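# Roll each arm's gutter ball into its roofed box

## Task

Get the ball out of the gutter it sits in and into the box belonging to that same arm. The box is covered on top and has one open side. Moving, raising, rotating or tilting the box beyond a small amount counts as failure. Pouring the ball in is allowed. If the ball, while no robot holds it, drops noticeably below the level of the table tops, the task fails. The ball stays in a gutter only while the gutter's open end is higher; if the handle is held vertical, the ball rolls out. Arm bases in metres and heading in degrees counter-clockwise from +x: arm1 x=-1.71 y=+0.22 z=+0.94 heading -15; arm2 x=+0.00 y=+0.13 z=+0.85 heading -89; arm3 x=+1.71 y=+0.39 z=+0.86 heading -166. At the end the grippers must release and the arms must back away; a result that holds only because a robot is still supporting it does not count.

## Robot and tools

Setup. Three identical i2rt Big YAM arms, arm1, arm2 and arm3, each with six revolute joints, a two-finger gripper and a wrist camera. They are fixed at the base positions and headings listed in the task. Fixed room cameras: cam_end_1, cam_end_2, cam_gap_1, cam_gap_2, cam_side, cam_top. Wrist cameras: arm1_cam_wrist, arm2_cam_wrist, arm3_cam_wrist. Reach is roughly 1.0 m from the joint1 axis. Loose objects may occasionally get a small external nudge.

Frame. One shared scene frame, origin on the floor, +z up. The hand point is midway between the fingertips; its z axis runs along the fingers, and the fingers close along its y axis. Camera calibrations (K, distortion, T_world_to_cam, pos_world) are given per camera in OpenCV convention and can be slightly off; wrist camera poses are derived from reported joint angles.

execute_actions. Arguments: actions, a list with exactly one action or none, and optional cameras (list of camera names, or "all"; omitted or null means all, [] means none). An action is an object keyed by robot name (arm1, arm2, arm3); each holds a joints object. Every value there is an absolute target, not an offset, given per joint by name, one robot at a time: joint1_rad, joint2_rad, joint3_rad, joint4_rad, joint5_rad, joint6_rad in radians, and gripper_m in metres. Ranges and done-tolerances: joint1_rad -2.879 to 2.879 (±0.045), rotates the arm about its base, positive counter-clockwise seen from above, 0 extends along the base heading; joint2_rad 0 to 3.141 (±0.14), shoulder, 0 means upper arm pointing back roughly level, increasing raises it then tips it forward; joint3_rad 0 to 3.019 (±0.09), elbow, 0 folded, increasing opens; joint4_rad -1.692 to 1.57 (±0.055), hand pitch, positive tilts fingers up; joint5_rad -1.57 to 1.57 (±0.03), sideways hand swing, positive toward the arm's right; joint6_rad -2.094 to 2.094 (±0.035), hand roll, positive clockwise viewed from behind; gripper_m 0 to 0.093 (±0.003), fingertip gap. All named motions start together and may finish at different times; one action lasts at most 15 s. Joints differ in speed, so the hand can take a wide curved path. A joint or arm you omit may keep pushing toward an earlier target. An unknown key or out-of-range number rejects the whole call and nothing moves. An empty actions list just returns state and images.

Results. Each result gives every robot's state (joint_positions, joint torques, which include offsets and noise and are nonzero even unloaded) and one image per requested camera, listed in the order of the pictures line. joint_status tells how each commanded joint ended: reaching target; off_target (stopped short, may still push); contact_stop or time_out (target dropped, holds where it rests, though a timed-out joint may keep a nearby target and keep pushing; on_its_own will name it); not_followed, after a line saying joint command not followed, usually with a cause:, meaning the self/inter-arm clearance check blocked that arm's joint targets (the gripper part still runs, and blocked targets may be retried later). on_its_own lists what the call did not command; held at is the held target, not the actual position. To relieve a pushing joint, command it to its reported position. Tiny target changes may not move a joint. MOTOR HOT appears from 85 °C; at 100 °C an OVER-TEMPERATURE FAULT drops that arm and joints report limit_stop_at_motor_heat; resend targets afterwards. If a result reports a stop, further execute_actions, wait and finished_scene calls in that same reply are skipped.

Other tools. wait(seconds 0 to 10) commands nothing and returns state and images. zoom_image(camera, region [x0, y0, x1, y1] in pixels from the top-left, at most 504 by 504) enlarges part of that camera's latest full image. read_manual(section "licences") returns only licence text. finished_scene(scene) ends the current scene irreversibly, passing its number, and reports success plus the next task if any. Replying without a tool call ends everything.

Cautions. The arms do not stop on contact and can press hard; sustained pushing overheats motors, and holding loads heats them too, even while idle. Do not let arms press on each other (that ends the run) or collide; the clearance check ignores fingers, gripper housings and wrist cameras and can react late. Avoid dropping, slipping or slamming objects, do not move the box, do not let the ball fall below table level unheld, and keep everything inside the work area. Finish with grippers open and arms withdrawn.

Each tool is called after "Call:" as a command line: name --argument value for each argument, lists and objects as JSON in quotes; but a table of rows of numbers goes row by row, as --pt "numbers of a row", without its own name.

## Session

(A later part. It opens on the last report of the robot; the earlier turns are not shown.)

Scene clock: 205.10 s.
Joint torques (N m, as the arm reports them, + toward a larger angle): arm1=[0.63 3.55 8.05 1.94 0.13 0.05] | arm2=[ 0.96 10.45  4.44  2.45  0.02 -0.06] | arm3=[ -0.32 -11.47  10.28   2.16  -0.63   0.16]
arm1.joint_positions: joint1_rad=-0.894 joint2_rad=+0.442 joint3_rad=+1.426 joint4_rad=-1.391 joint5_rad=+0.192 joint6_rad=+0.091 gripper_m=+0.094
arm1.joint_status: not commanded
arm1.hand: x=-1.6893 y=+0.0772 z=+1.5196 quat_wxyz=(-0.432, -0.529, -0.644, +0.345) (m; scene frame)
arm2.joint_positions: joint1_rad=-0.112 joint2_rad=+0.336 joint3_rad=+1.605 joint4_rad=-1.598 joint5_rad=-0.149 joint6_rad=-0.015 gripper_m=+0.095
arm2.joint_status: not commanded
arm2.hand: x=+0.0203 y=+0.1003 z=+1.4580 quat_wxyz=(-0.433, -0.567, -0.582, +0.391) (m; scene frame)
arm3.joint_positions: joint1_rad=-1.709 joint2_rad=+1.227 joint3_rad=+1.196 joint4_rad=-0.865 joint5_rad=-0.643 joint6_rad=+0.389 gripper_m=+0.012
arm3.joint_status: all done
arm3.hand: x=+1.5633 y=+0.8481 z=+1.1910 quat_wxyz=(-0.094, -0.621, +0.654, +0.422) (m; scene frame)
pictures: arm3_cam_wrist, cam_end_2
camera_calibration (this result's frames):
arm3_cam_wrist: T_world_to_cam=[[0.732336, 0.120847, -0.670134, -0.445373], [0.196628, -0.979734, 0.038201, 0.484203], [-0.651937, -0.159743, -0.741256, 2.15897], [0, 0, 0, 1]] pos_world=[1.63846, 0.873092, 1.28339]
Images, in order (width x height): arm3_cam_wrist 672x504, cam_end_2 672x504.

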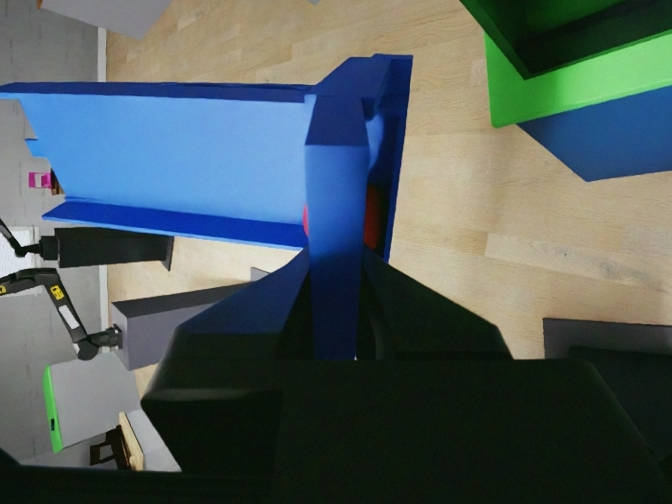

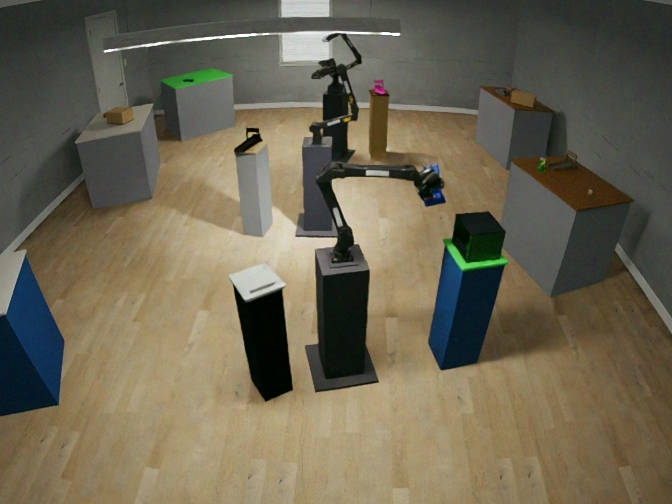

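Call:
execute_actions --actions '[{"arm3": {"joints": {"joint2_rad": 1.19, "joint3_rad": 0.84, "joint4_rad": -0.83, "joint6_rad": 1.571}}}]' --cameras '["arm3_cam_wrist", "cam_end_2"]'

Call:
execute_actions --actions '[{"arm3": {"joints": {"joint5_rad": 0.0}}}]' --cameras '["arm3_cam_wrist", "cam_end_2", "cam_side", "cam_top", "cam_end_1"]'

Scene clock: 218.10 s.
Joint torques (N m, as the arm reports them, + toward a larger angle): arm1=[0.57 3.57 8.06 1.93 0.12 0.05] | arm2=[ 0.67 10.7   4.29  2.58  0.06 -0.04] | arm3=[-0.31 -9.08 10.35  1.54 -0.66  0.16]
arm1.joint_positions: joint1_rad=-0.894 joint2_rad=+0.442 joint3_rad=+1.426 joint4_rad=-1.391 joint5_rad=+0.192 joint6_rad=+0.091 gripper_m=+0.094
arm1.joint_status: not commanded
arm1.hand: x=-1.6893 y=+0.0772 z=+1.5196 quat_wxyz=(-0.432, -0.529, -0.644, +0.345) (m; scene frame)
arm2.joint_positions: joint1_rad=-0.112 joint2_rad=+0.336 joint3_rad=+1.605 joint4_rad=-1.598 joint5_rad=-0.149 joint6_rad=-0.015 gripper_m=+0.095
arm2.joint_status: not commanded
arm2.hand: x=+0.0203 y=+0.1003 z=+1.4580 quat_wxyz=(-0.433, -0.567, -0.582, +0.391) (m; scene frame)
arm3.joint_positions: joint1_rad=-1.709 joint2_rad=+1.203 joint3_rad=+0.821 joint4_rad=-0.842 joint5_rad=-0.643 joint6_rad=+1.562 gripper_m=+0.012
arm3.joint_status: all done
arm3.hand: x=+1.5737 y=+0.7516 z=+1.0250 quat_wxyz=(-0.318, -0.107, +0.930, +0.148) (m; scene frame)
pictures: arm3_cam_wrist, cam_end_2
camera_calibration (this result's frames):
arm3_cam_wrist: T_world_to_cam=[[0.101255, -0.93513, -0.339527, 0.89538], [-0.274286, -0.354294, 0.894004, -0.212295], [-0.956303, 0.00260529, -0.292367, 1.92412], [0, 0, 0, 1]] pos_world=[1.69115, 0.757069, 1.05635]
Images, in order (width x height): arm3_cam_wrist 672x504, cam_end_2 672x504.

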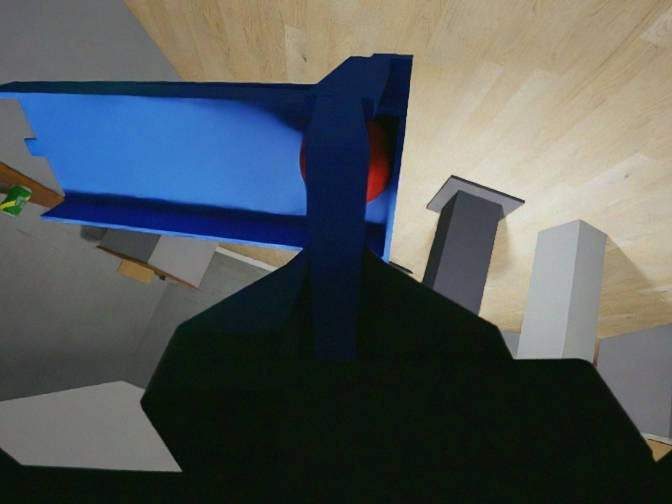

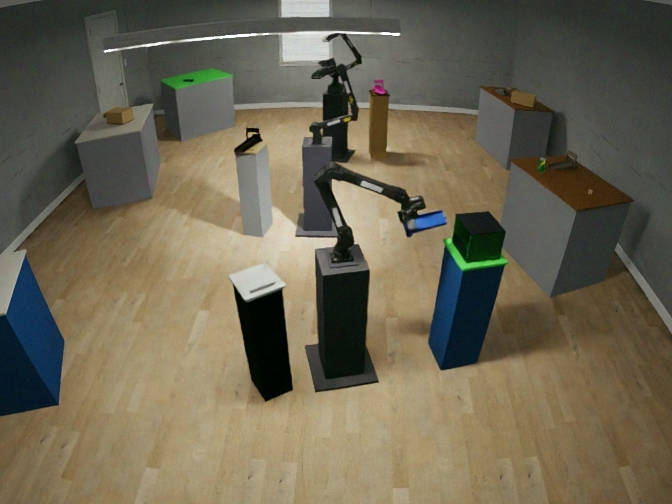

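Scene clock: 219.33 s.
Joint torques (N m, as the arm reports them, + toward a larger angle): arm1=[0.61 3.6  8.07 1.95 0.13 0.05] | arm2=[ 0.55 10.49  4.39  2.49 -0.01 -0.03] | arm3=[-0.41 -9.32 10.33  1.58  0.36  0.11]
arm1.joint_positions: joint1_rad=-0.894 joint2_rad=+0.442 joint3_rad=+1.426 joint4_rad=-1.391 joint5_rad=+0.192 joint6_rad=+0.091 gripper_m=+0.094
arm1.joint_status: not commanded
arm1.hand: x=-1.6893 y=+0.0772 z=+1.5196 quat_wxyz=(-0.432, -0.529, -0.644, +0.345) (m; scene frame)
arm2.joint_positions: joint1_rad=-0.112 joint2_rad=+0.336 joint3_rad=+1.605 joint4_rad=-1.598 joint5_rad=-0.149 joint6_rad=-0.015 gripper_m=+0.095
arm2.joint_status: not commanded
arm2.hand: x=+0.0203 y=+0.1003 z=+1.4580 quat_wxyz=(-0.433, -0.567, -0.582, +0.391) (m; scene frame)
arm3.joint_positions: joint1_rad=-1.709 joint2_rad=+1.203 joint3_rad=+0.821 joint4_rad=-0.842 joint5_rad=-0.003 joint6_rad=+1.566 gripper_m=+0.012
arm3.joint_status: all done
arm3.hand: x=+1.6745 y=+0.7738 z=+0.9930 quat_wxyz=(-0.009, -0.054, +0.984, +0.172) (m; scene frame)
pictures: arm3_cam_wrist, cam_end_1, cam_end_2, cam_side, cam_top
camera_calibration (this result's frames):
arm3_cam_wrist: T_world_to_cam=[[0.0971728, -0.936312, -0.337457, 0.900696], [-0.791406, -0.278295, 0.544269, 1.00627], [-0.603519, 0.214177, -0.768045, 1.72898], [0, 0, 0, 1]] pos_world=[1.75232, 0.753064, 1.0842]
Images, in order (width x height): arm3_cam_wrist 672x504, cam_end_1 672x504, cam_end_2 672x504, cam_side 672x504, cam_top 672x504.

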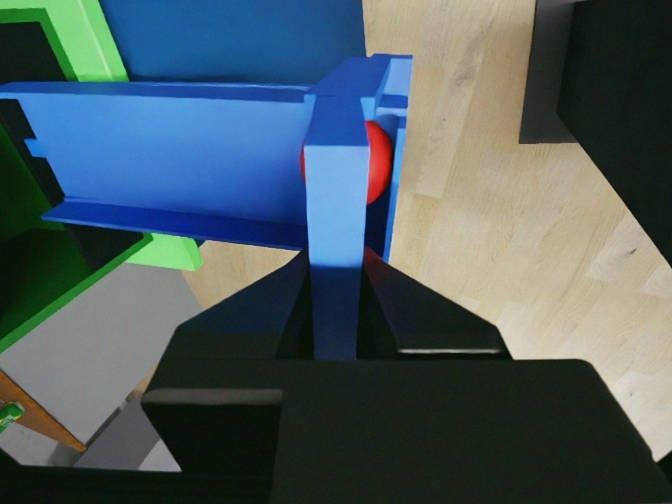

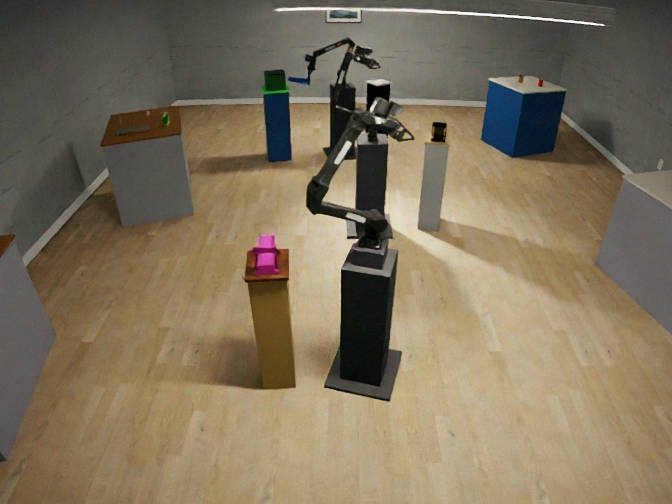

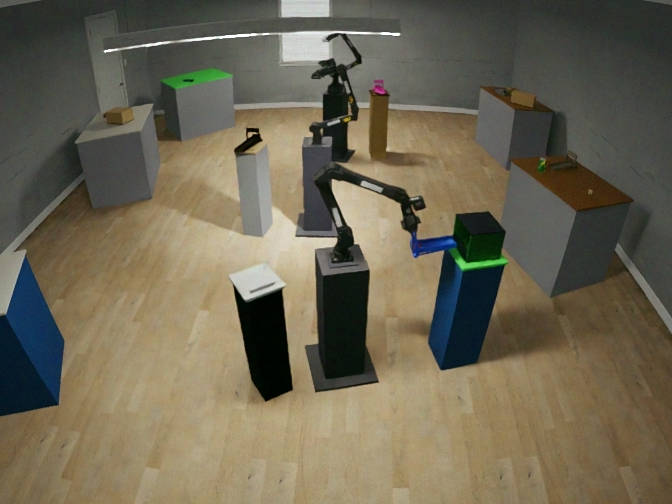

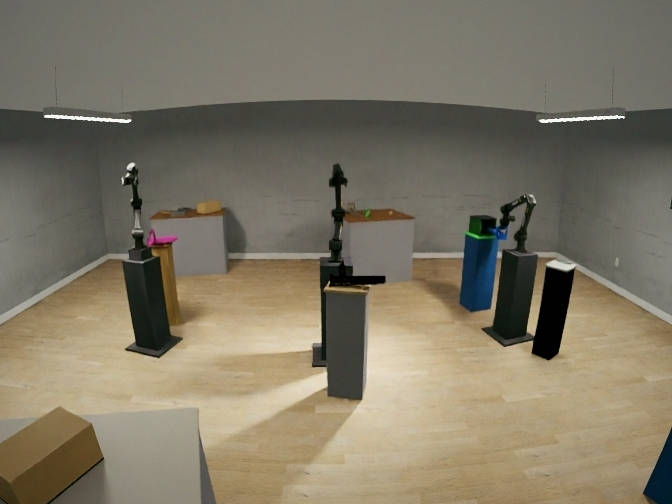

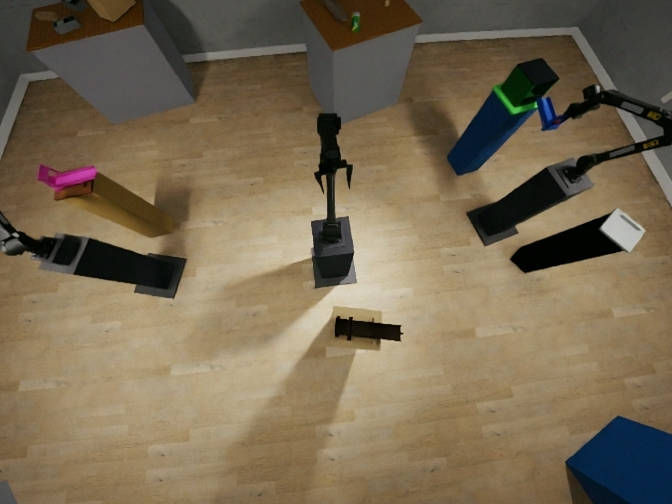

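Call:
zoom_image --camera "cam_end_1" --region '[250, 50, 340, 117]'

Call:
zoom_image --camera "cam_end_2" --region '[390, 190, 520, 287]'

Call:
zoom_image --camera "cam_side" --region '[450, 195, 540, 262]'

Call:
zoom_image --camera "cam_top" --region '[480, 45, 610, 142]'

Region (250, 50, 340, 117) of cam_end_1's 672x504 image, scaled by 5.600, with more detail than that image has; it fills the top 375 rows of this view, and the rest is white.

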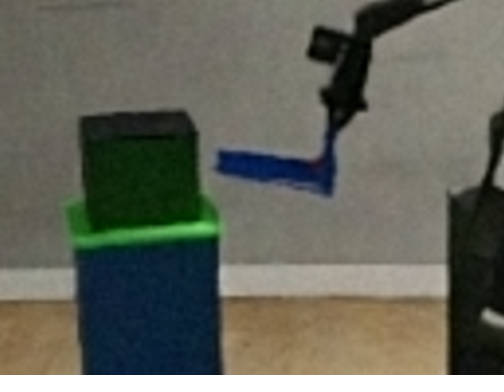

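Region (390, 190, 520, 287) of cam_end_2's 672x504 image, scaled by 3.877, with more detail than that image has; it fills the top 376 rows of this view, and the rest is white.

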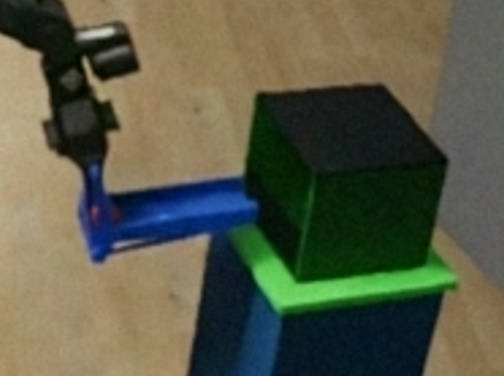

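Region (450, 195, 540, 262) of cam_side's 672x504 image, scaled by 5.600, with more detail than that image has; it fills the top 375 rows of this view, and the rest is white.

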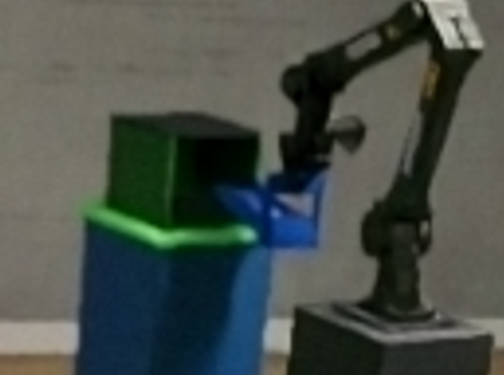

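Region (480, 45, 610, 142) of cam_top's 672x504 image, scaled by 3.877, with more detail than that image has; it fills the top 376 rows of this view, and the rest is white.

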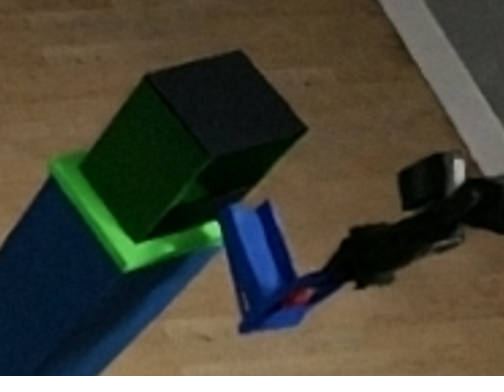

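Call:
zoom_image --camera "arm3_cam_wrist" --region '[0, 0, 300, 300]'

Region (0, 0, 300, 300) of arm3_cam_wrist's 672x504 image, scaled by 1.680, with more detail than that image has.

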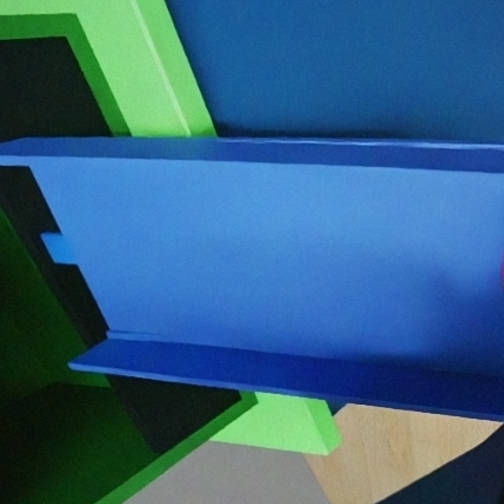

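Call:
execute_actions --actions '[{"arm3": {"joints": {"joint1_rad": -1.683, "joint2_rad": 1.28, "joint3_rad": 1.0, "joint4_rad": -0.925}}}]' --cameras '["arm3_cam_wrist", "cam_end_1", "cam_end_2"]'

Scene clock: 340.30 s.
Joint torques (N m, as the arm reports them, + toward a larger angle): arm1=[0.54 3.63 8.04 1.93 0.13 0.05] | arm2=[ 0.8  10.89  4.35  2.48  0.01 -0.03] | arm3=[ -0.03 -10.59  13.34   0.97   0.3    0.13]
arm1.joint_positions: joint1_rad=-0.894 joint2_rad=+0.442 joint3_rad=+1.426 joint4_rad=-1.391 joint5_rad=+0.192 joint6_rad=+0.091 gripper_m=+0.094
arm1.joint_status: not commanded
arm1.hand: x=-1.6893 y=+0.0772 z=+1.5196 quat_wxyz=(-0.432, -0.529, -0.644, +0.345) (m; scene frame)
arm2.joint_positions: joint1_rad=-0.112 joint2_rad=+0.336 joint3_rad=+1.605 joint4_rad=-1.598 joint5_rad=-0.149 joint6_rad=-0.015 gripper_m=+0.095
arm2.joint_status: not commanded
arm2.hand: x=+0.0203 y=+0.1003 z=+1.4580 quat_wxyz=(-0.433, -0.567, -0.582, +0.391) (m; scene frame)
arm3.joint_positions: joint1_rad=-1.691 joint2_rad=+1.293 joint3_rad=+0.945 joint4_rad=-0.923 joint5_rad=-0.002 joint6_rad=+1.566 gripper_m=+0.012
arm3.joint_status: all done
arm3.hand: x=+1.6642 y=+0.8008 z=+1.0064 quat_wxyz=(-0.009, -0.063, +0.987, +0.149) (m; scene frame)
pictures: arm3_cam_wrist, cam_end_1, cam_end_2
camera_calibration (this result's frames):
arm3_cam_wrist: T_world_to_cam=[[0.115993, -0.948969, -0.293264, 0.86592], [-0.789987, -0.26711, 0.551881, 0.979378], [-0.602052, 0.167661, -0.780656, 1.7748], [0, 0, 0, 1]] pos_world=[1.74177, 0.785769, 1.09895]
Images, in order (width x height): arm3_cam_wrist 672x504, cam_end_1 672x504, cam_end_2 672x504.

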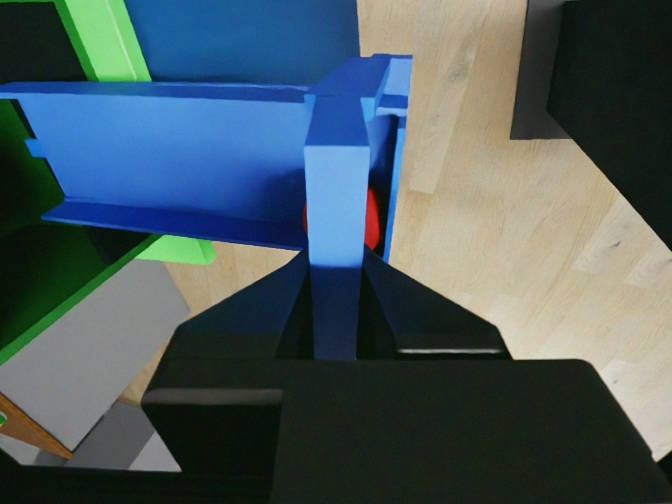

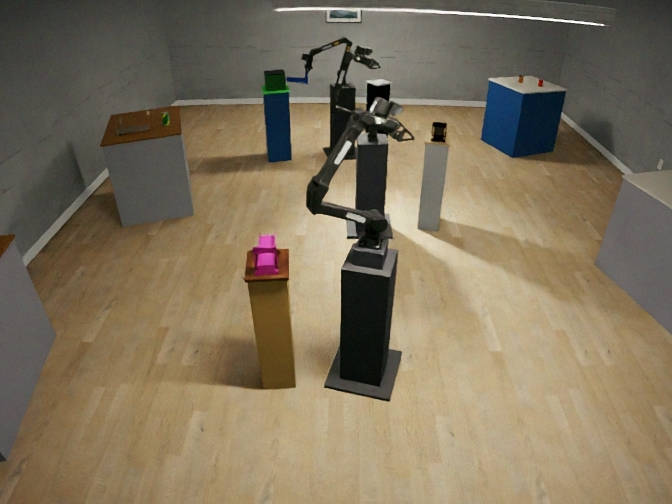

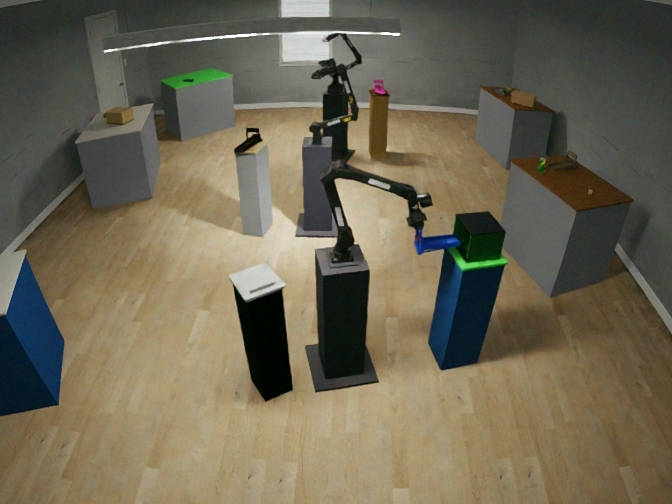

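Call:
zoom_image --camera "cam_end_1" --region '[250, 50, 340, 117]'

Call:
zoom_image --camera "cam_end_2" --region '[400, 200, 520, 290]'

Call:
zoom_image --camera "arm3_cam_wrist" --region '[0, 0, 300, 300]'

Region (250, 50, 340, 117) of cam_end_1's 672x504 image, scaled by 5.600, with more detail than that image has; it fills the top 375 rows of this view, and the rest is white.

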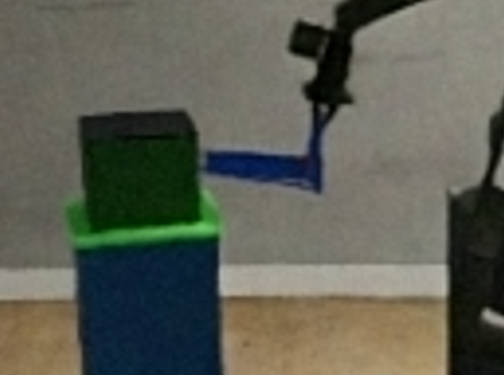

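Region (400, 200, 520, 290) of cam_end_2's 672x504 image, scaled by 4.200, with more detail than that image has; it fills the top 378 rows of this view, and the rest is white.

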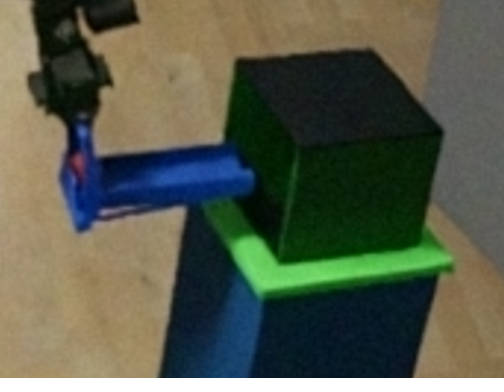

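Region (0, 0, 300, 300) of arm3_cam_wrist's 672x504 image, scaled by 1.680, with more detail than that image has.

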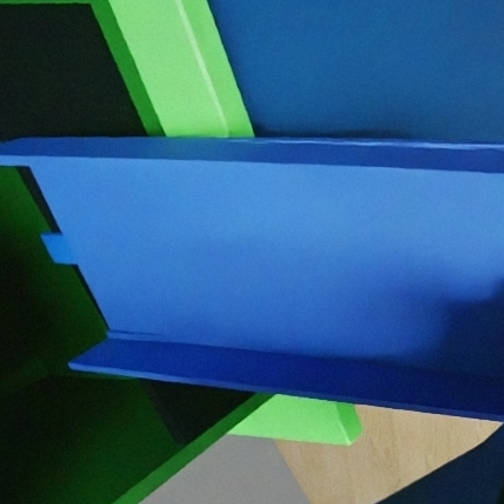

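Call:
execute_actions --actions '[{"arm3": {"joints": {"joint1_rad": -1.678, "joint2_rad": 1.235, "joint3_rad": 1.03, "joint4_rad": -0.975}}}]' --cameras '["arm3_cam_wrist", "cam_end_1", "cam_end_2"]'

Call:
zoom_image --camera "cam_end_1" --region '[250, 50, 340, 117]'

Call:
zoom_image --camera "cam_end_2" --region '[400, 200, 520, 290]'

Scene clock: 363.87 s.
Joint torques (N m, as the arm reports them, + toward a larger angle): arm1=[0.57 3.57 8.08 1.93 0.13 0.05] | arm2=[ 0.5  10.38  4.4   2.45  0.03 -0.04] | arm3=[  0.11 -10.48  14.33   0.97   0.28   0.15]
arm1.joint_positions: joint1_rad=-0.894 joint2_rad=+0.442 joint3_rad=+1.426 joint4_rad=-1.391 joint5_rad=+0.192 joint6_rad=+0.091 gripper_m=+0.094
arm1.joint_status: not commanded
arm1.hand: x=-1.6893 y=+0.0772 z=+1.5196 quat_wxyz=(-0.432, -0.529, -0.644, +0.345) (m; scene frame)
arm2.joint_positions: joint1_rad=-0.112 joint2_rad=+0.336 joint3_rad=+1.605 joint4_rad=-1.598 joint5_rad=-0.149 joint6_rad=-0.015 gripper_m=+0.095
arm2.joint_status: not commanded
arm2.hand: x=+0.0203 y=+0.1003 z=+1.4580 quat_wxyz=(-0.433, -0.567, -0.582, +0.391) (m; scene frame)
arm3.joint_positions: joint1_rad=-1.689 joint2_rad=+1.245 joint3_rad=+0.967 joint4_rad=-0.973 joint5_rad=-0.002 joint6_rad=+1.566 gripper_m=+0.012
arm3.joint_status: all done
arm3.hand: x=+1.6641 y=+0.7953 z=+1.0311 quat_wxyz=(-0.009, -0.064, +0.985, +0.159) (m; scene frame)
pictures: arm3_cam_wrist, cam_end_1, cam_end_2
camera_calibration (this result's frames):
arm3_cam_wrist: T_world_to_cam=[[0.117082, -0.942665, -0.312529, 0.880974], [-0.78809, -0.279683, 0.548353, 0.974615], [-0.604322, 0.182098, -0.775651, 1.78206], [0, 0, 0, 1]] pos_world=[1.74188, 0.778537, 1.12315]
Images, in order (width x height): arm3_cam_wrist 672x504, cam_end_1 672x504, cam_end_2 672x504.

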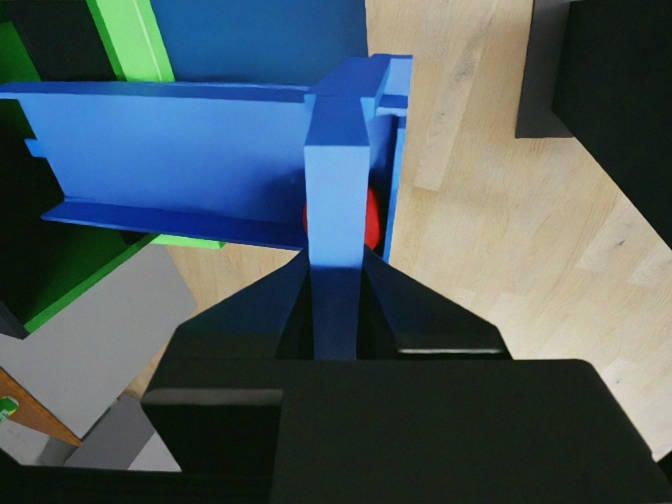

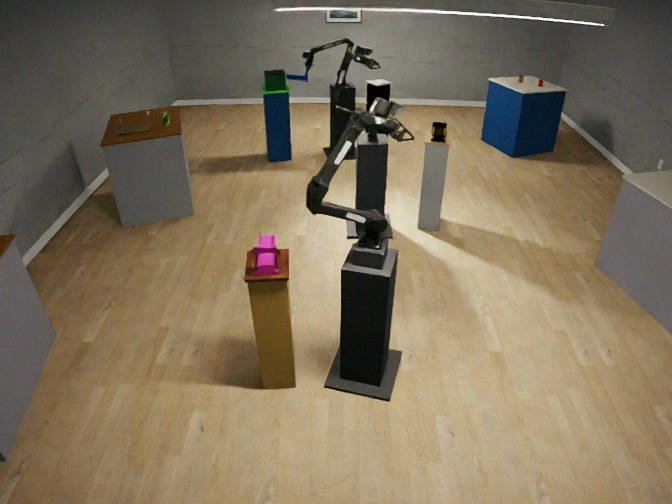

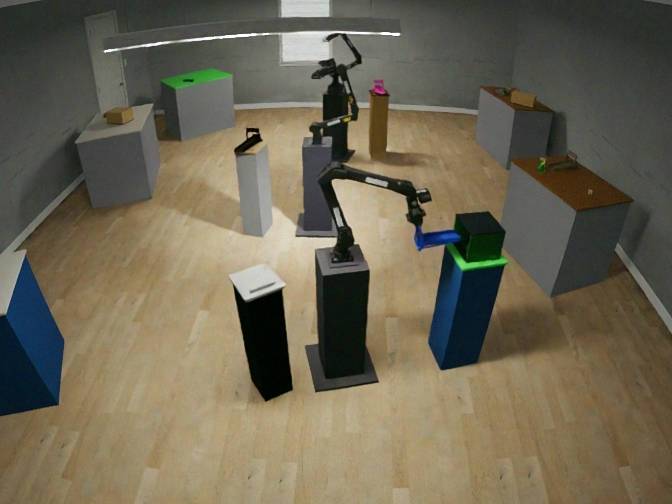

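Region (250, 50, 340, 117) of cam_end_1's 672x504 image, scaled by 5.600, with more detail than that image has; it fills the top 375 rows of this view, and the rest is white.

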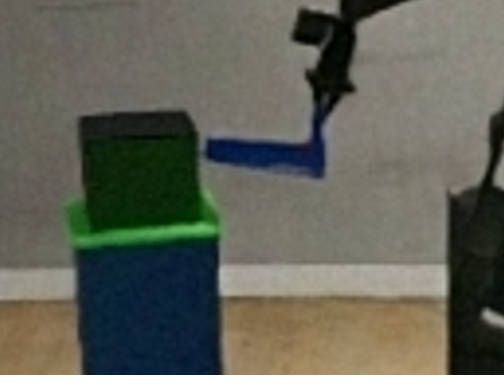

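Region (400, 200, 520, 290) of cam_end_2's 672x504 image, scaled by 4.200, with more detail than that image has; it fills the top 378 rows of this view, and the rest is white.

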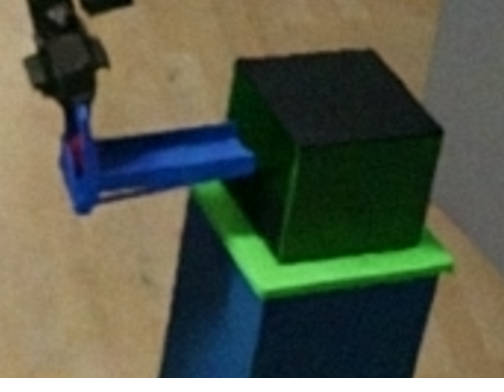

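Call:
execute_actions --actions '[{"arm3": {"joints": {"joint2_rad": 1.385, "joint3_rad": 1.18, "joint4_rad": -0.978}}}]' --cameras '["cam_end_1", "cam_end_2"]'

Call:
zoom_image --camera "cam_end_2" --region '[400, 200, 520, 290]'

Call:
zoom_image --camera "cam_end_1" --region '[250, 50, 340, 117]'

Scene clock: 374.23 s.
Joint torques (N m, as the arm reports them, + toward a larger angle): arm1=[0.55 3.55 8.06 1.93 0.13 0.05] | arm2=[ 0.75 10.4   4.39  2.53  0.02 -0.06] | arm3=[  0.16 -13.09  13.97   1.31   0.29   0.1 ]
arm1.joint_positions: joint1_rad=-0.894 joint2_rad=+0.442 joint3_rad=+1.426 joint4_rad=-1.391 joint5_rad=+0.192 joint6_rad=+0.091 gripper_m=+0.094
arm1.joint_status: not commanded
arm1.hand: x=-1.6893 y=+0.0772 z=+1.5196 quat_wxyz=(-0.432, -0.529, -0.644, +0.345) (m; scene frame)
arm2.joint_positions: joint1_rad=-0.112 joint2_rad=+0.336 joint3_rad=+1.605 joint4_rad=-1.598 joint5_rad=-0.149 joint6_rad=-0.015 gripper_m=+0.095
arm2.joint_status: not commanded
arm2.hand: x=+0.0203 y=+0.1003 z=+1.4580 quat_wxyz=(-0.433, -0.567, -0.582, +0.391) (m; scene frame)
arm3.joint_positions: joint1_rad=-1.689 joint2_rad=+1.397 joint3_rad=+1.121 joint4_rad=-0.982 joint5_rad=-0.002 joint6_rad=+1.566 gripper_m=+0.012
arm3.joint_status: all done
arm3.hand: x=+1.6570 y=+0.8515 z=+1.0355 quat_wxyz=(-0.009, -0.064, +0.986, +0.155) (m; scene frame)
pictures: cam_end_1, cam_end_2
Images, in order (width x height): cam_end_1 672x504, cam_end_2 672x504.

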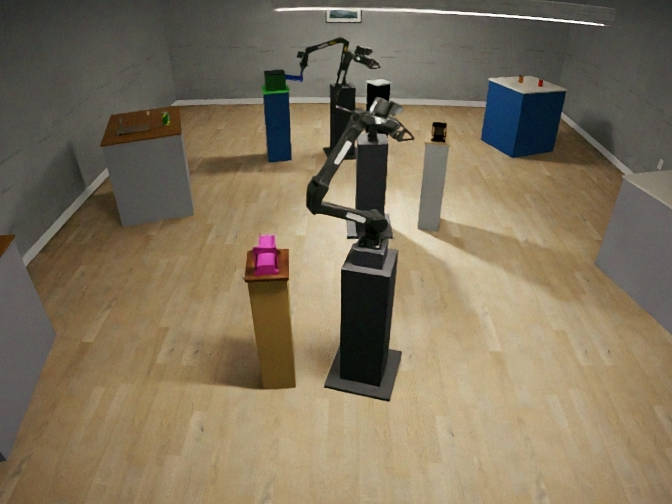

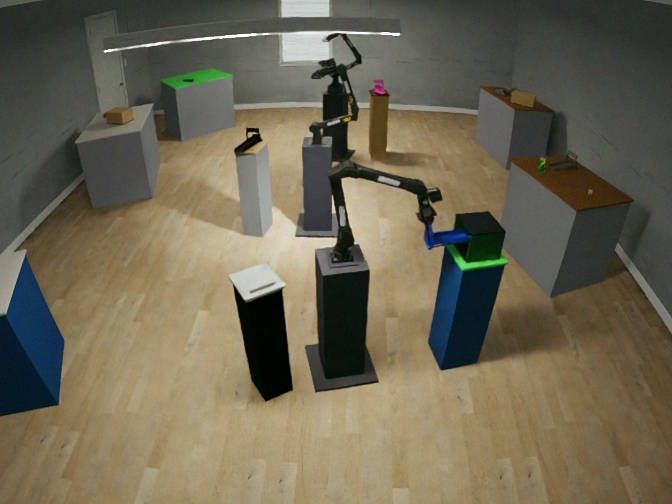

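Region (400, 200, 520, 290) of cam_end_2's 672x504 image, scaled by 4.200, with more detail than that image has; it fills the top 378 rows of this view, and the rest is white.

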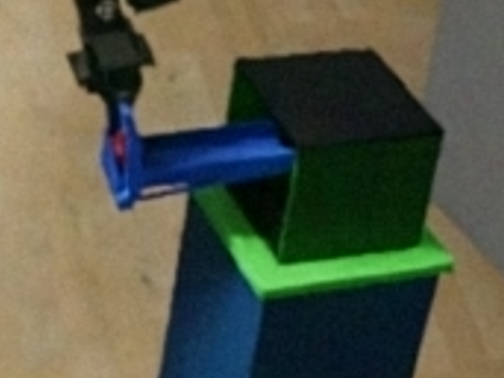

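Region (250, 50, 340, 117) of cam_end_1's 672x504 image, scaled by 5.600, with more detail than that image has; it fills the top 375 rows of this view, and the rest is white.

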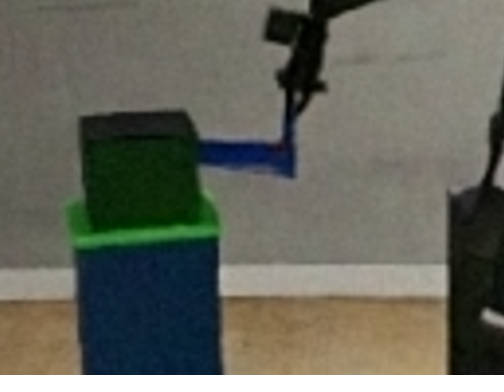

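Call:
execute_actions --actions '[{"arm3": {"joints": {"joint2_rad": 1.58, "joint3_rad": 1.43, "joint4_rad": -1.13}}}]' --cameras '["cam_end_1", "cam_end_2"]'

Call:
zoom_image --camera "cam_end_2" --region '[400, 200, 520, 290]'

Call:
zoom_image --camera "cam_end_1" --region '[250, 50, 340, 117]'

Scene clock: 412.93 s.
Joint torques (N m, as the arm reports them, + toward a larger angle): arm1=[0.53 3.62 8.06 1.94 0.12 0.06] | arm2=[ 0.6  10.5   4.31  2.59  0.04 -0.03] | arm3=[  0.27 -16.97  14.47   0.7    0.3    0.14]
arm1.joint_positions: joint1_rad=-0.894 joint2_rad=+0.442 joint3_rad=+1.426 joint4_rad=-1.391 joint5_rad=+0.192 joint6_rad=+0.091 gripper_m=+0.094
arm1.joint_status: not commanded
arm1.hand: x=-1.6893 y=+0.0772 z=+1.5196 quat_wxyz=(-0.432, -0.529, -0.644, +0.345) (m; scene frame)
arm2.joint_positions: joint1_rad=-0.112 joint2_rad=+0.336 joint3_rad=+1.605 joint4_rad=-1.598 joint5_rad=-0.149 joint6_rad=-0.015 gripper_m=+0.095
arm2.joint_status: not commanded
arm2.hand: x=+0.0203 y=+0.1003 z=+1.4580 quat_wxyz=(-0.433, -0.567, -0.582, +0.391) (m; scene frame)
arm3.joint_positions: joint1_rad=-1.689 joint2_rad=+1.599 joint3_rad=+1.363 joint4_rad=-1.126 joint5_rad=-0.002 joint6_rad=+1.566 gripper_m=+0.012
arm3.joint_status: all done
arm3.hand: x=+1.6501 y=+0.9075 z=+1.0352 quat_wxyz=(-0.006, -0.064, +0.993, +0.103) (m; scene frame)
pictures: cam_end_1, cam_end_2
Images, in order (width x height): cam_end_1 672x504, cam_end_2 672x504.

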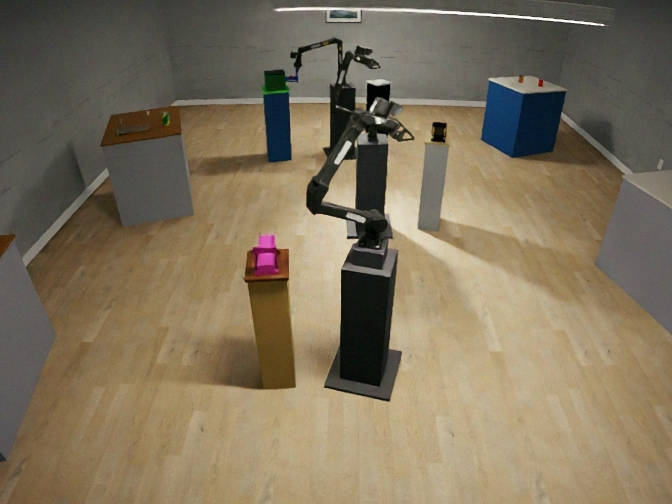

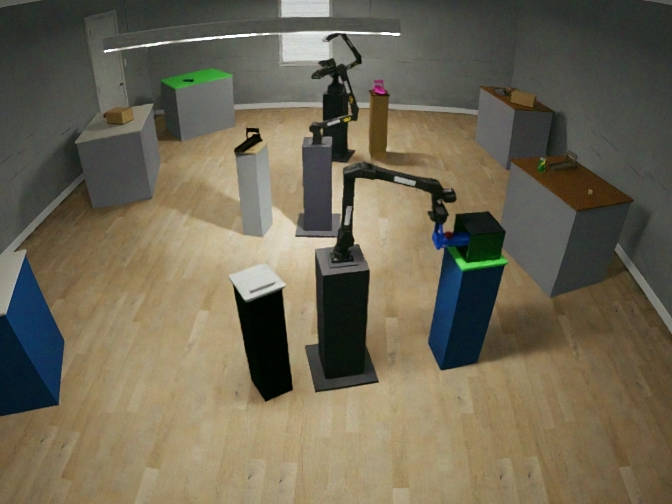

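Region (400, 200, 520, 290) of cam_end_2's 672x504 image, scaled by 4.200, with more detail than that image has; it fills the top 378 rows of this view, and the rest is white.

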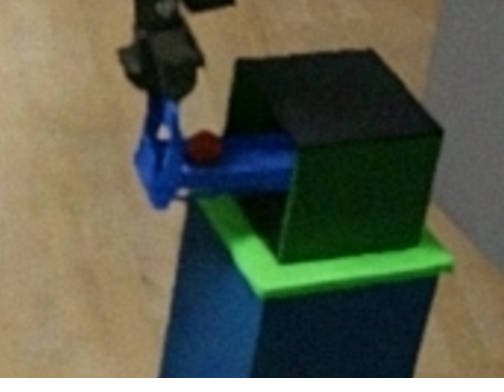

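Region (250, 50, 340, 117) of cam_end_1's 672x504 image, scaled by 5.600, with more detail than that image has; it fills the top 375 rows of this view, and the rest is white.

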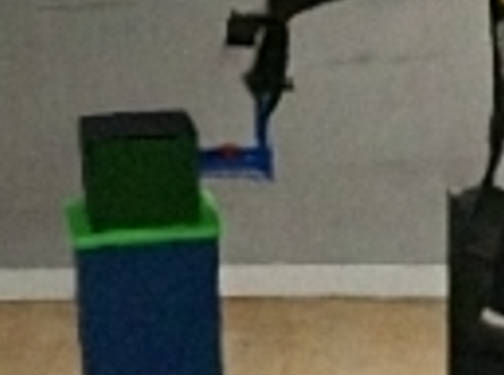

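Call:
execute_actions --actions '[{"arm3": {"joints": {"joint2_rad": 1.715, "joint3_rad": 1.68, "joint4_rad": -1.37}}}]' --cameras '["arm3_cam_wrist", "cam_end_1", "cam_end_2"]'

Call:
zoom_image --camera "cam_end_2" --region '[400, 200, 520, 290]'

Call:
zoom_image --camera "cam_end_1" --region '[250, 50, 340, 117]'

Scene clock: 418.70 s.
Joint torques (N m, as the arm reports them, + toward a larger angle): arm1=[0.45 3.61 8.09 1.94 0.13 0.06] | arm2=[ 0.66 10.55  4.38  2.52  0.02 -0.07] | arm3=[  0.4  -19.69  14.13   0.52   0.28   0.14]
arm1.joint_positions: joint1_rad=-0.894 joint2_rad=+0.442 joint3_rad=+1.426 joint4_rad=-1.391 joint5_rad=+0.192 joint6_rad=+0.091 gripper_m=+0.094
arm1.joint_status: not commanded
arm1.hand: x=-1.6893 y=+0.0772 z=+1.5196 quat_wxyz=(-0.432, -0.529, -0.644, +0.345) (m; scene frame)
arm2.joint_positions: joint1_rad=-0.112 joint2_rad=+0.336 joint3_rad=+1.605 joint4_rad=-1.598 joint5_rad=-0.149 joint6_rad=-0.015 gripper_m=+0.095
arm2.joint_status: not commanded
arm2.hand: x=+0.0203 y=+0.1003 z=+1.4580 quat_wxyz=(-0.433, -0.567, -0.582, +0.391) (m; scene frame)
arm3.joint_positions: joint1_rad=-1.689 joint2_rad=+1.733 joint3_rad=+1.618 joint4_rad=-1.365 joint5_rad=-0.002 joint6_rad=+1.566 gripper_m=+0.012
arm3.joint_status: all done
arm3.hand: x=+1.6465 y=+0.9363 z=+1.0626 quat_wxyz=(-0.002, -0.064, +0.997, +0.044) (m; scene frame)
pictures: arm3_cam_wrist, cam_end_1, cam_end_2
camera_calibration (this result's frames):
arm3_cam_wrist: T_world_to_cam=[[0.122362, -0.988602, -0.0877121, 0.821204], [-0.804439, -0.150551, 0.574641, 0.861027], [-0.581296, 0.000245132, -0.813692, 1.94299], [0, 0, 0, 1]] pos_world=[1.72161, 0.940996, 1.15825]
Images, in order (width x height): arm3_cam_wrist 672x504, cam_end_1 672x504, cam_end_2 672x504.

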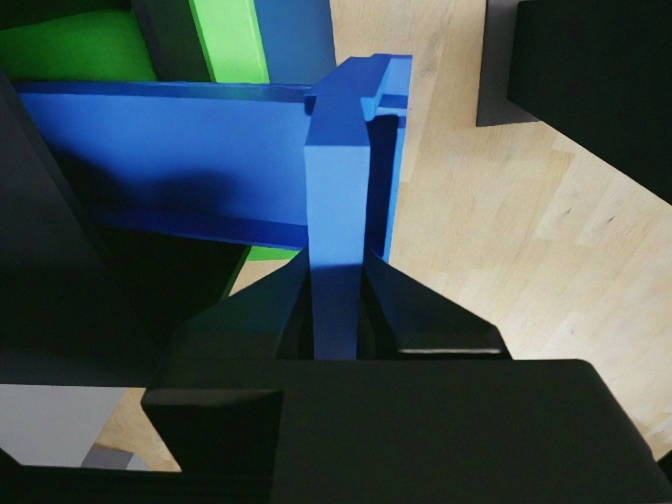

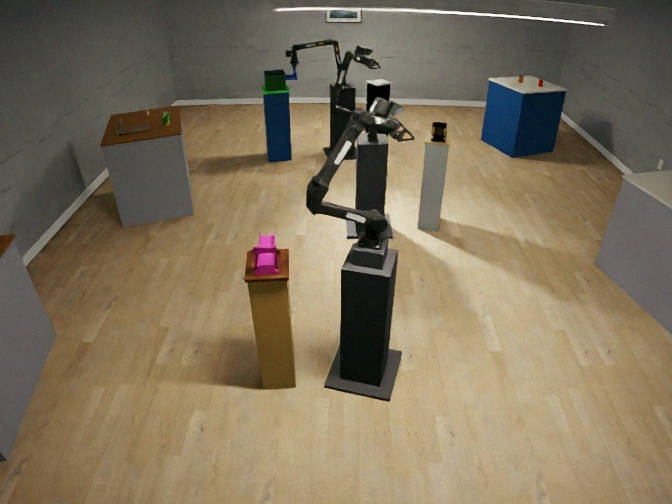

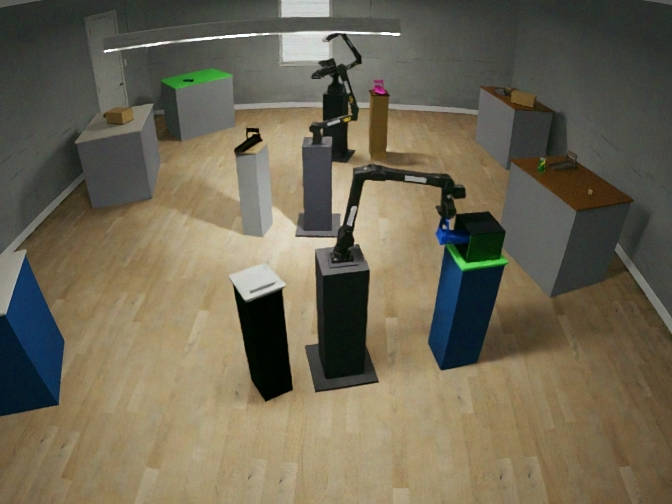

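Region (400, 200, 520, 290) of cam_end_2's 672x504 image, scaled by 4.200, with more detail than that image has; it fills the top 378 rows of this view, and the rest is white.

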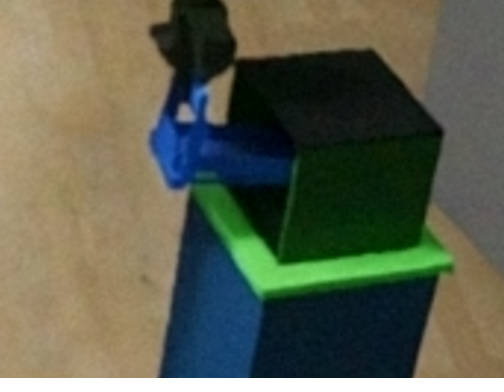

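Region (250, 50, 340, 117) of cam_end_1's 672x504 image, scaled by 5.600, with more detail than that image has; it fills the top 375 rows of this view, and the rest is white.

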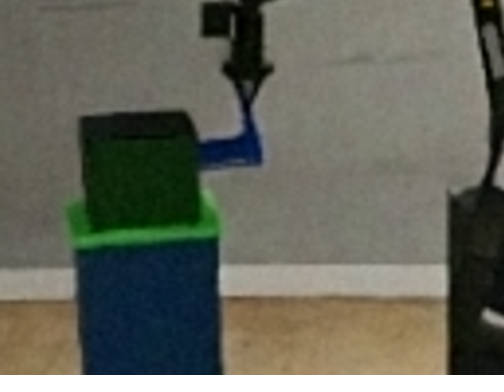

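Call:
execute_actions --actions '[{"arm3": {"joints": {"joint2_rad": 1.53, "joint3_rad": 1.43, "joint4_rad": -1.345}}}]' --cameras '[]'

Call:
execute_actions --actions '[{"arm3": {"joints": {"joint2_rad": 1.345, "joint3_rad": 1.225, "joint4_rad": -1.32}}}]' --cameras '["arm3_cam_wrist", "cam_end_1", "cam_end_2", "cam_side"]'

Scene clock: 434.03 s.
Joint torques (N m, as the arm reports them, + toward a larger angle): arm1=[0.52 3.62 8.07 1.92 0.12 0.05] | arm2=[ 0.58 10.59  4.4   2.56  0.02 -0.05] | arm3=[ -0.14 -14.27   9.4    0.77   0.31   0.12]
arm1.joint_positions: joint1_rad=-0.894 joint2_rad=+0.442 joint3_rad=+1.426 joint4_rad=-1.391 joint5_rad=+0.192 joint6_rad=+0.091 gripper_m=+0.094
arm1.joint_status: not commanded
arm1.hand: x=-1.6893 y=+0.0772 z=+1.5196 quat_wxyz=(-0.432, -0.529, -0.644, +0.345) (m; scene frame)
arm2.joint_positions: joint1_rad=-0.112 joint2_rad=+0.336 joint3_rad=+1.605 joint4_rad=-1.598 joint5_rad=-0.149 joint6_rad=-0.015 gripper_m=+0.095
arm2.joint_status: not commanded
arm2.hand: x=+0.0203 y=+0.1003 z=+1.4580 quat_wxyz=(-0.433, -0.567, -0.582, +0.391) (m; scene frame)
arm3.joint_positions: joint1_rad=-1.689 joint2_rad=+1.534 joint3_rad=+1.426 joint4_rad=-1.348 joint5_rad=-0.002 joint6_rad=+1.566 gripper_m=+0.012
arm3.joint_status: all done
arm3.hand: x=+1.6549 y=+0.8689 z=+1.0845 quat_wxyz=(-0.003, -0.064, +0.996, +0.057) (m; scene frame)
pictures: none
No camera images: the call's "cameras" was empty. Leave "cameras" out to get every camera's image.

Scene clock: 435.00 s.
Joint torques (N m, as the arm reports them, + toward a larger angle): arm1=[0.58 3.6  8.03 1.93 0.13 0.06] | arm2=[ 0.54 10.27  4.35  2.42  0.02 -0.07] | arm3=[ -0.05 -10.87   9.2    0.99   0.27   0.15]
arm1.joint_positions: joint1_rad=-0.894 joint2_rad=+0.442 joint3_rad=+1.426 joint4_rad=-1.391 joint5_rad=+0.192 joint6_rad=+0.091 gripper_m=+0.094
arm1.joint_status: not commanded
arm1.hand: x=-1.6893 y=+0.0772 z=+1.5196 quat_wxyz=(-0.432, -0.529, -0.644, +0.345) (m; scene frame)
arm2.joint_positions: joint1_rad=-0.112 joint2_rad=+0.336 joint3_rad=+1.605 joint4_rad=-1.598 joint5_rad=-0.149 joint6_rad=-0.015 gripper_m=+0.095
arm2.joint_status: not commanded
arm2.hand: x=+0.0203 y=+0.1003 z=+1.4580 quat_wxyz=(-0.433, -0.567, -0.582, +0.391) (m; scene frame)
arm3.joint_positions: joint1_rad=-1.689 joint2_rad=+1.344 joint3_rad=+1.223 joint4_rad=-1.325 joint5_rad=-0.002 joint6_rad=+1.566 gripper_m=+0.012
arm3.joint_status: all done
arm3.hand: x=+1.6637 y=+0.7982 z=+1.0828 quat_wxyz=(-0.003, -0.064, +0.996, +0.061) (m; scene frame)
pictures: arm3_cam_wrist, cam_end_1, cam_end_2, cam_side
camera_calibration (this result's frames):
arm3_cam_wrist: T_world_to_cam=[[0.121993, -0.985116, -0.121097, 0.718381], [-0.80205, -0.169715, 0.572637, 0.855936], [-0.584666, 0.0272681, -0.810816, 1.95033], [0, 0, 0, 1]] pos_world=[1.73915, 0.799772, 1.17821]
Images, in order (width x height): arm3_cam_wrist 672x504, cam_end_1 672x504, cam_end_2 672x504, cam_side 672x504.

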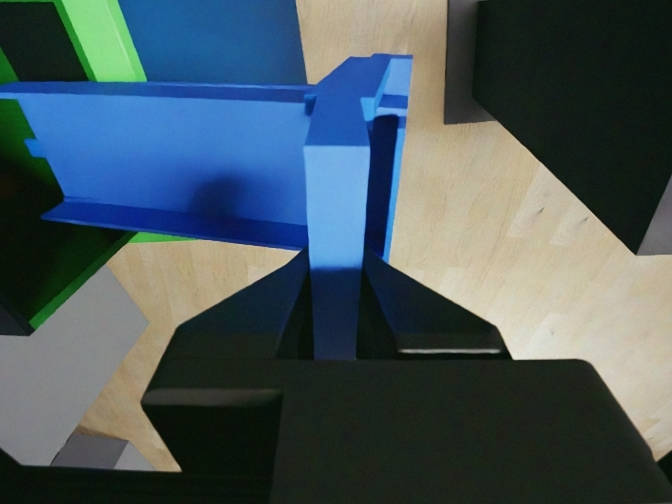

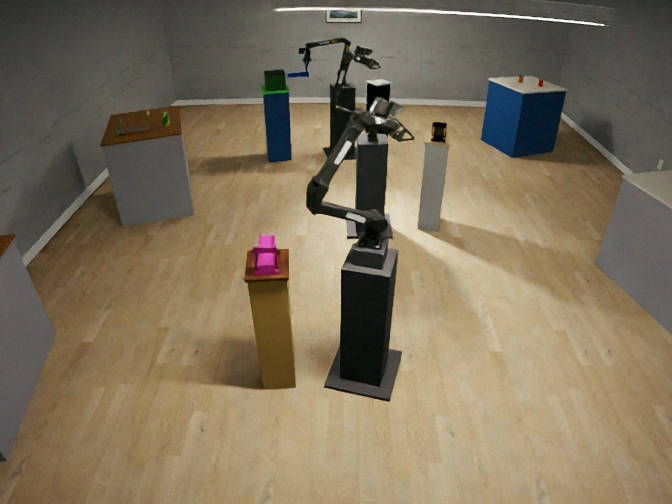

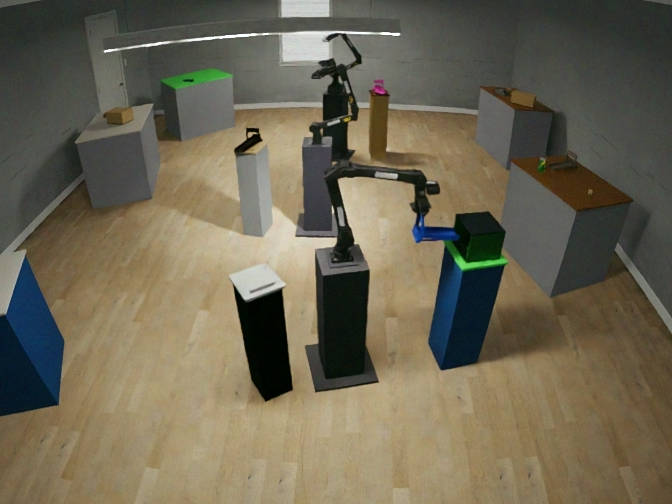

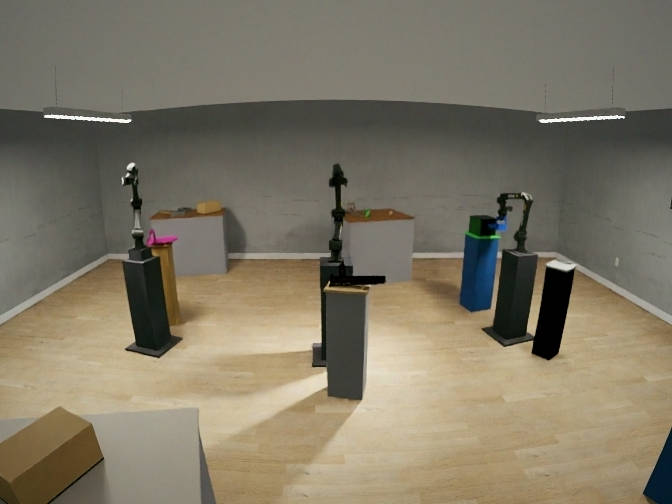

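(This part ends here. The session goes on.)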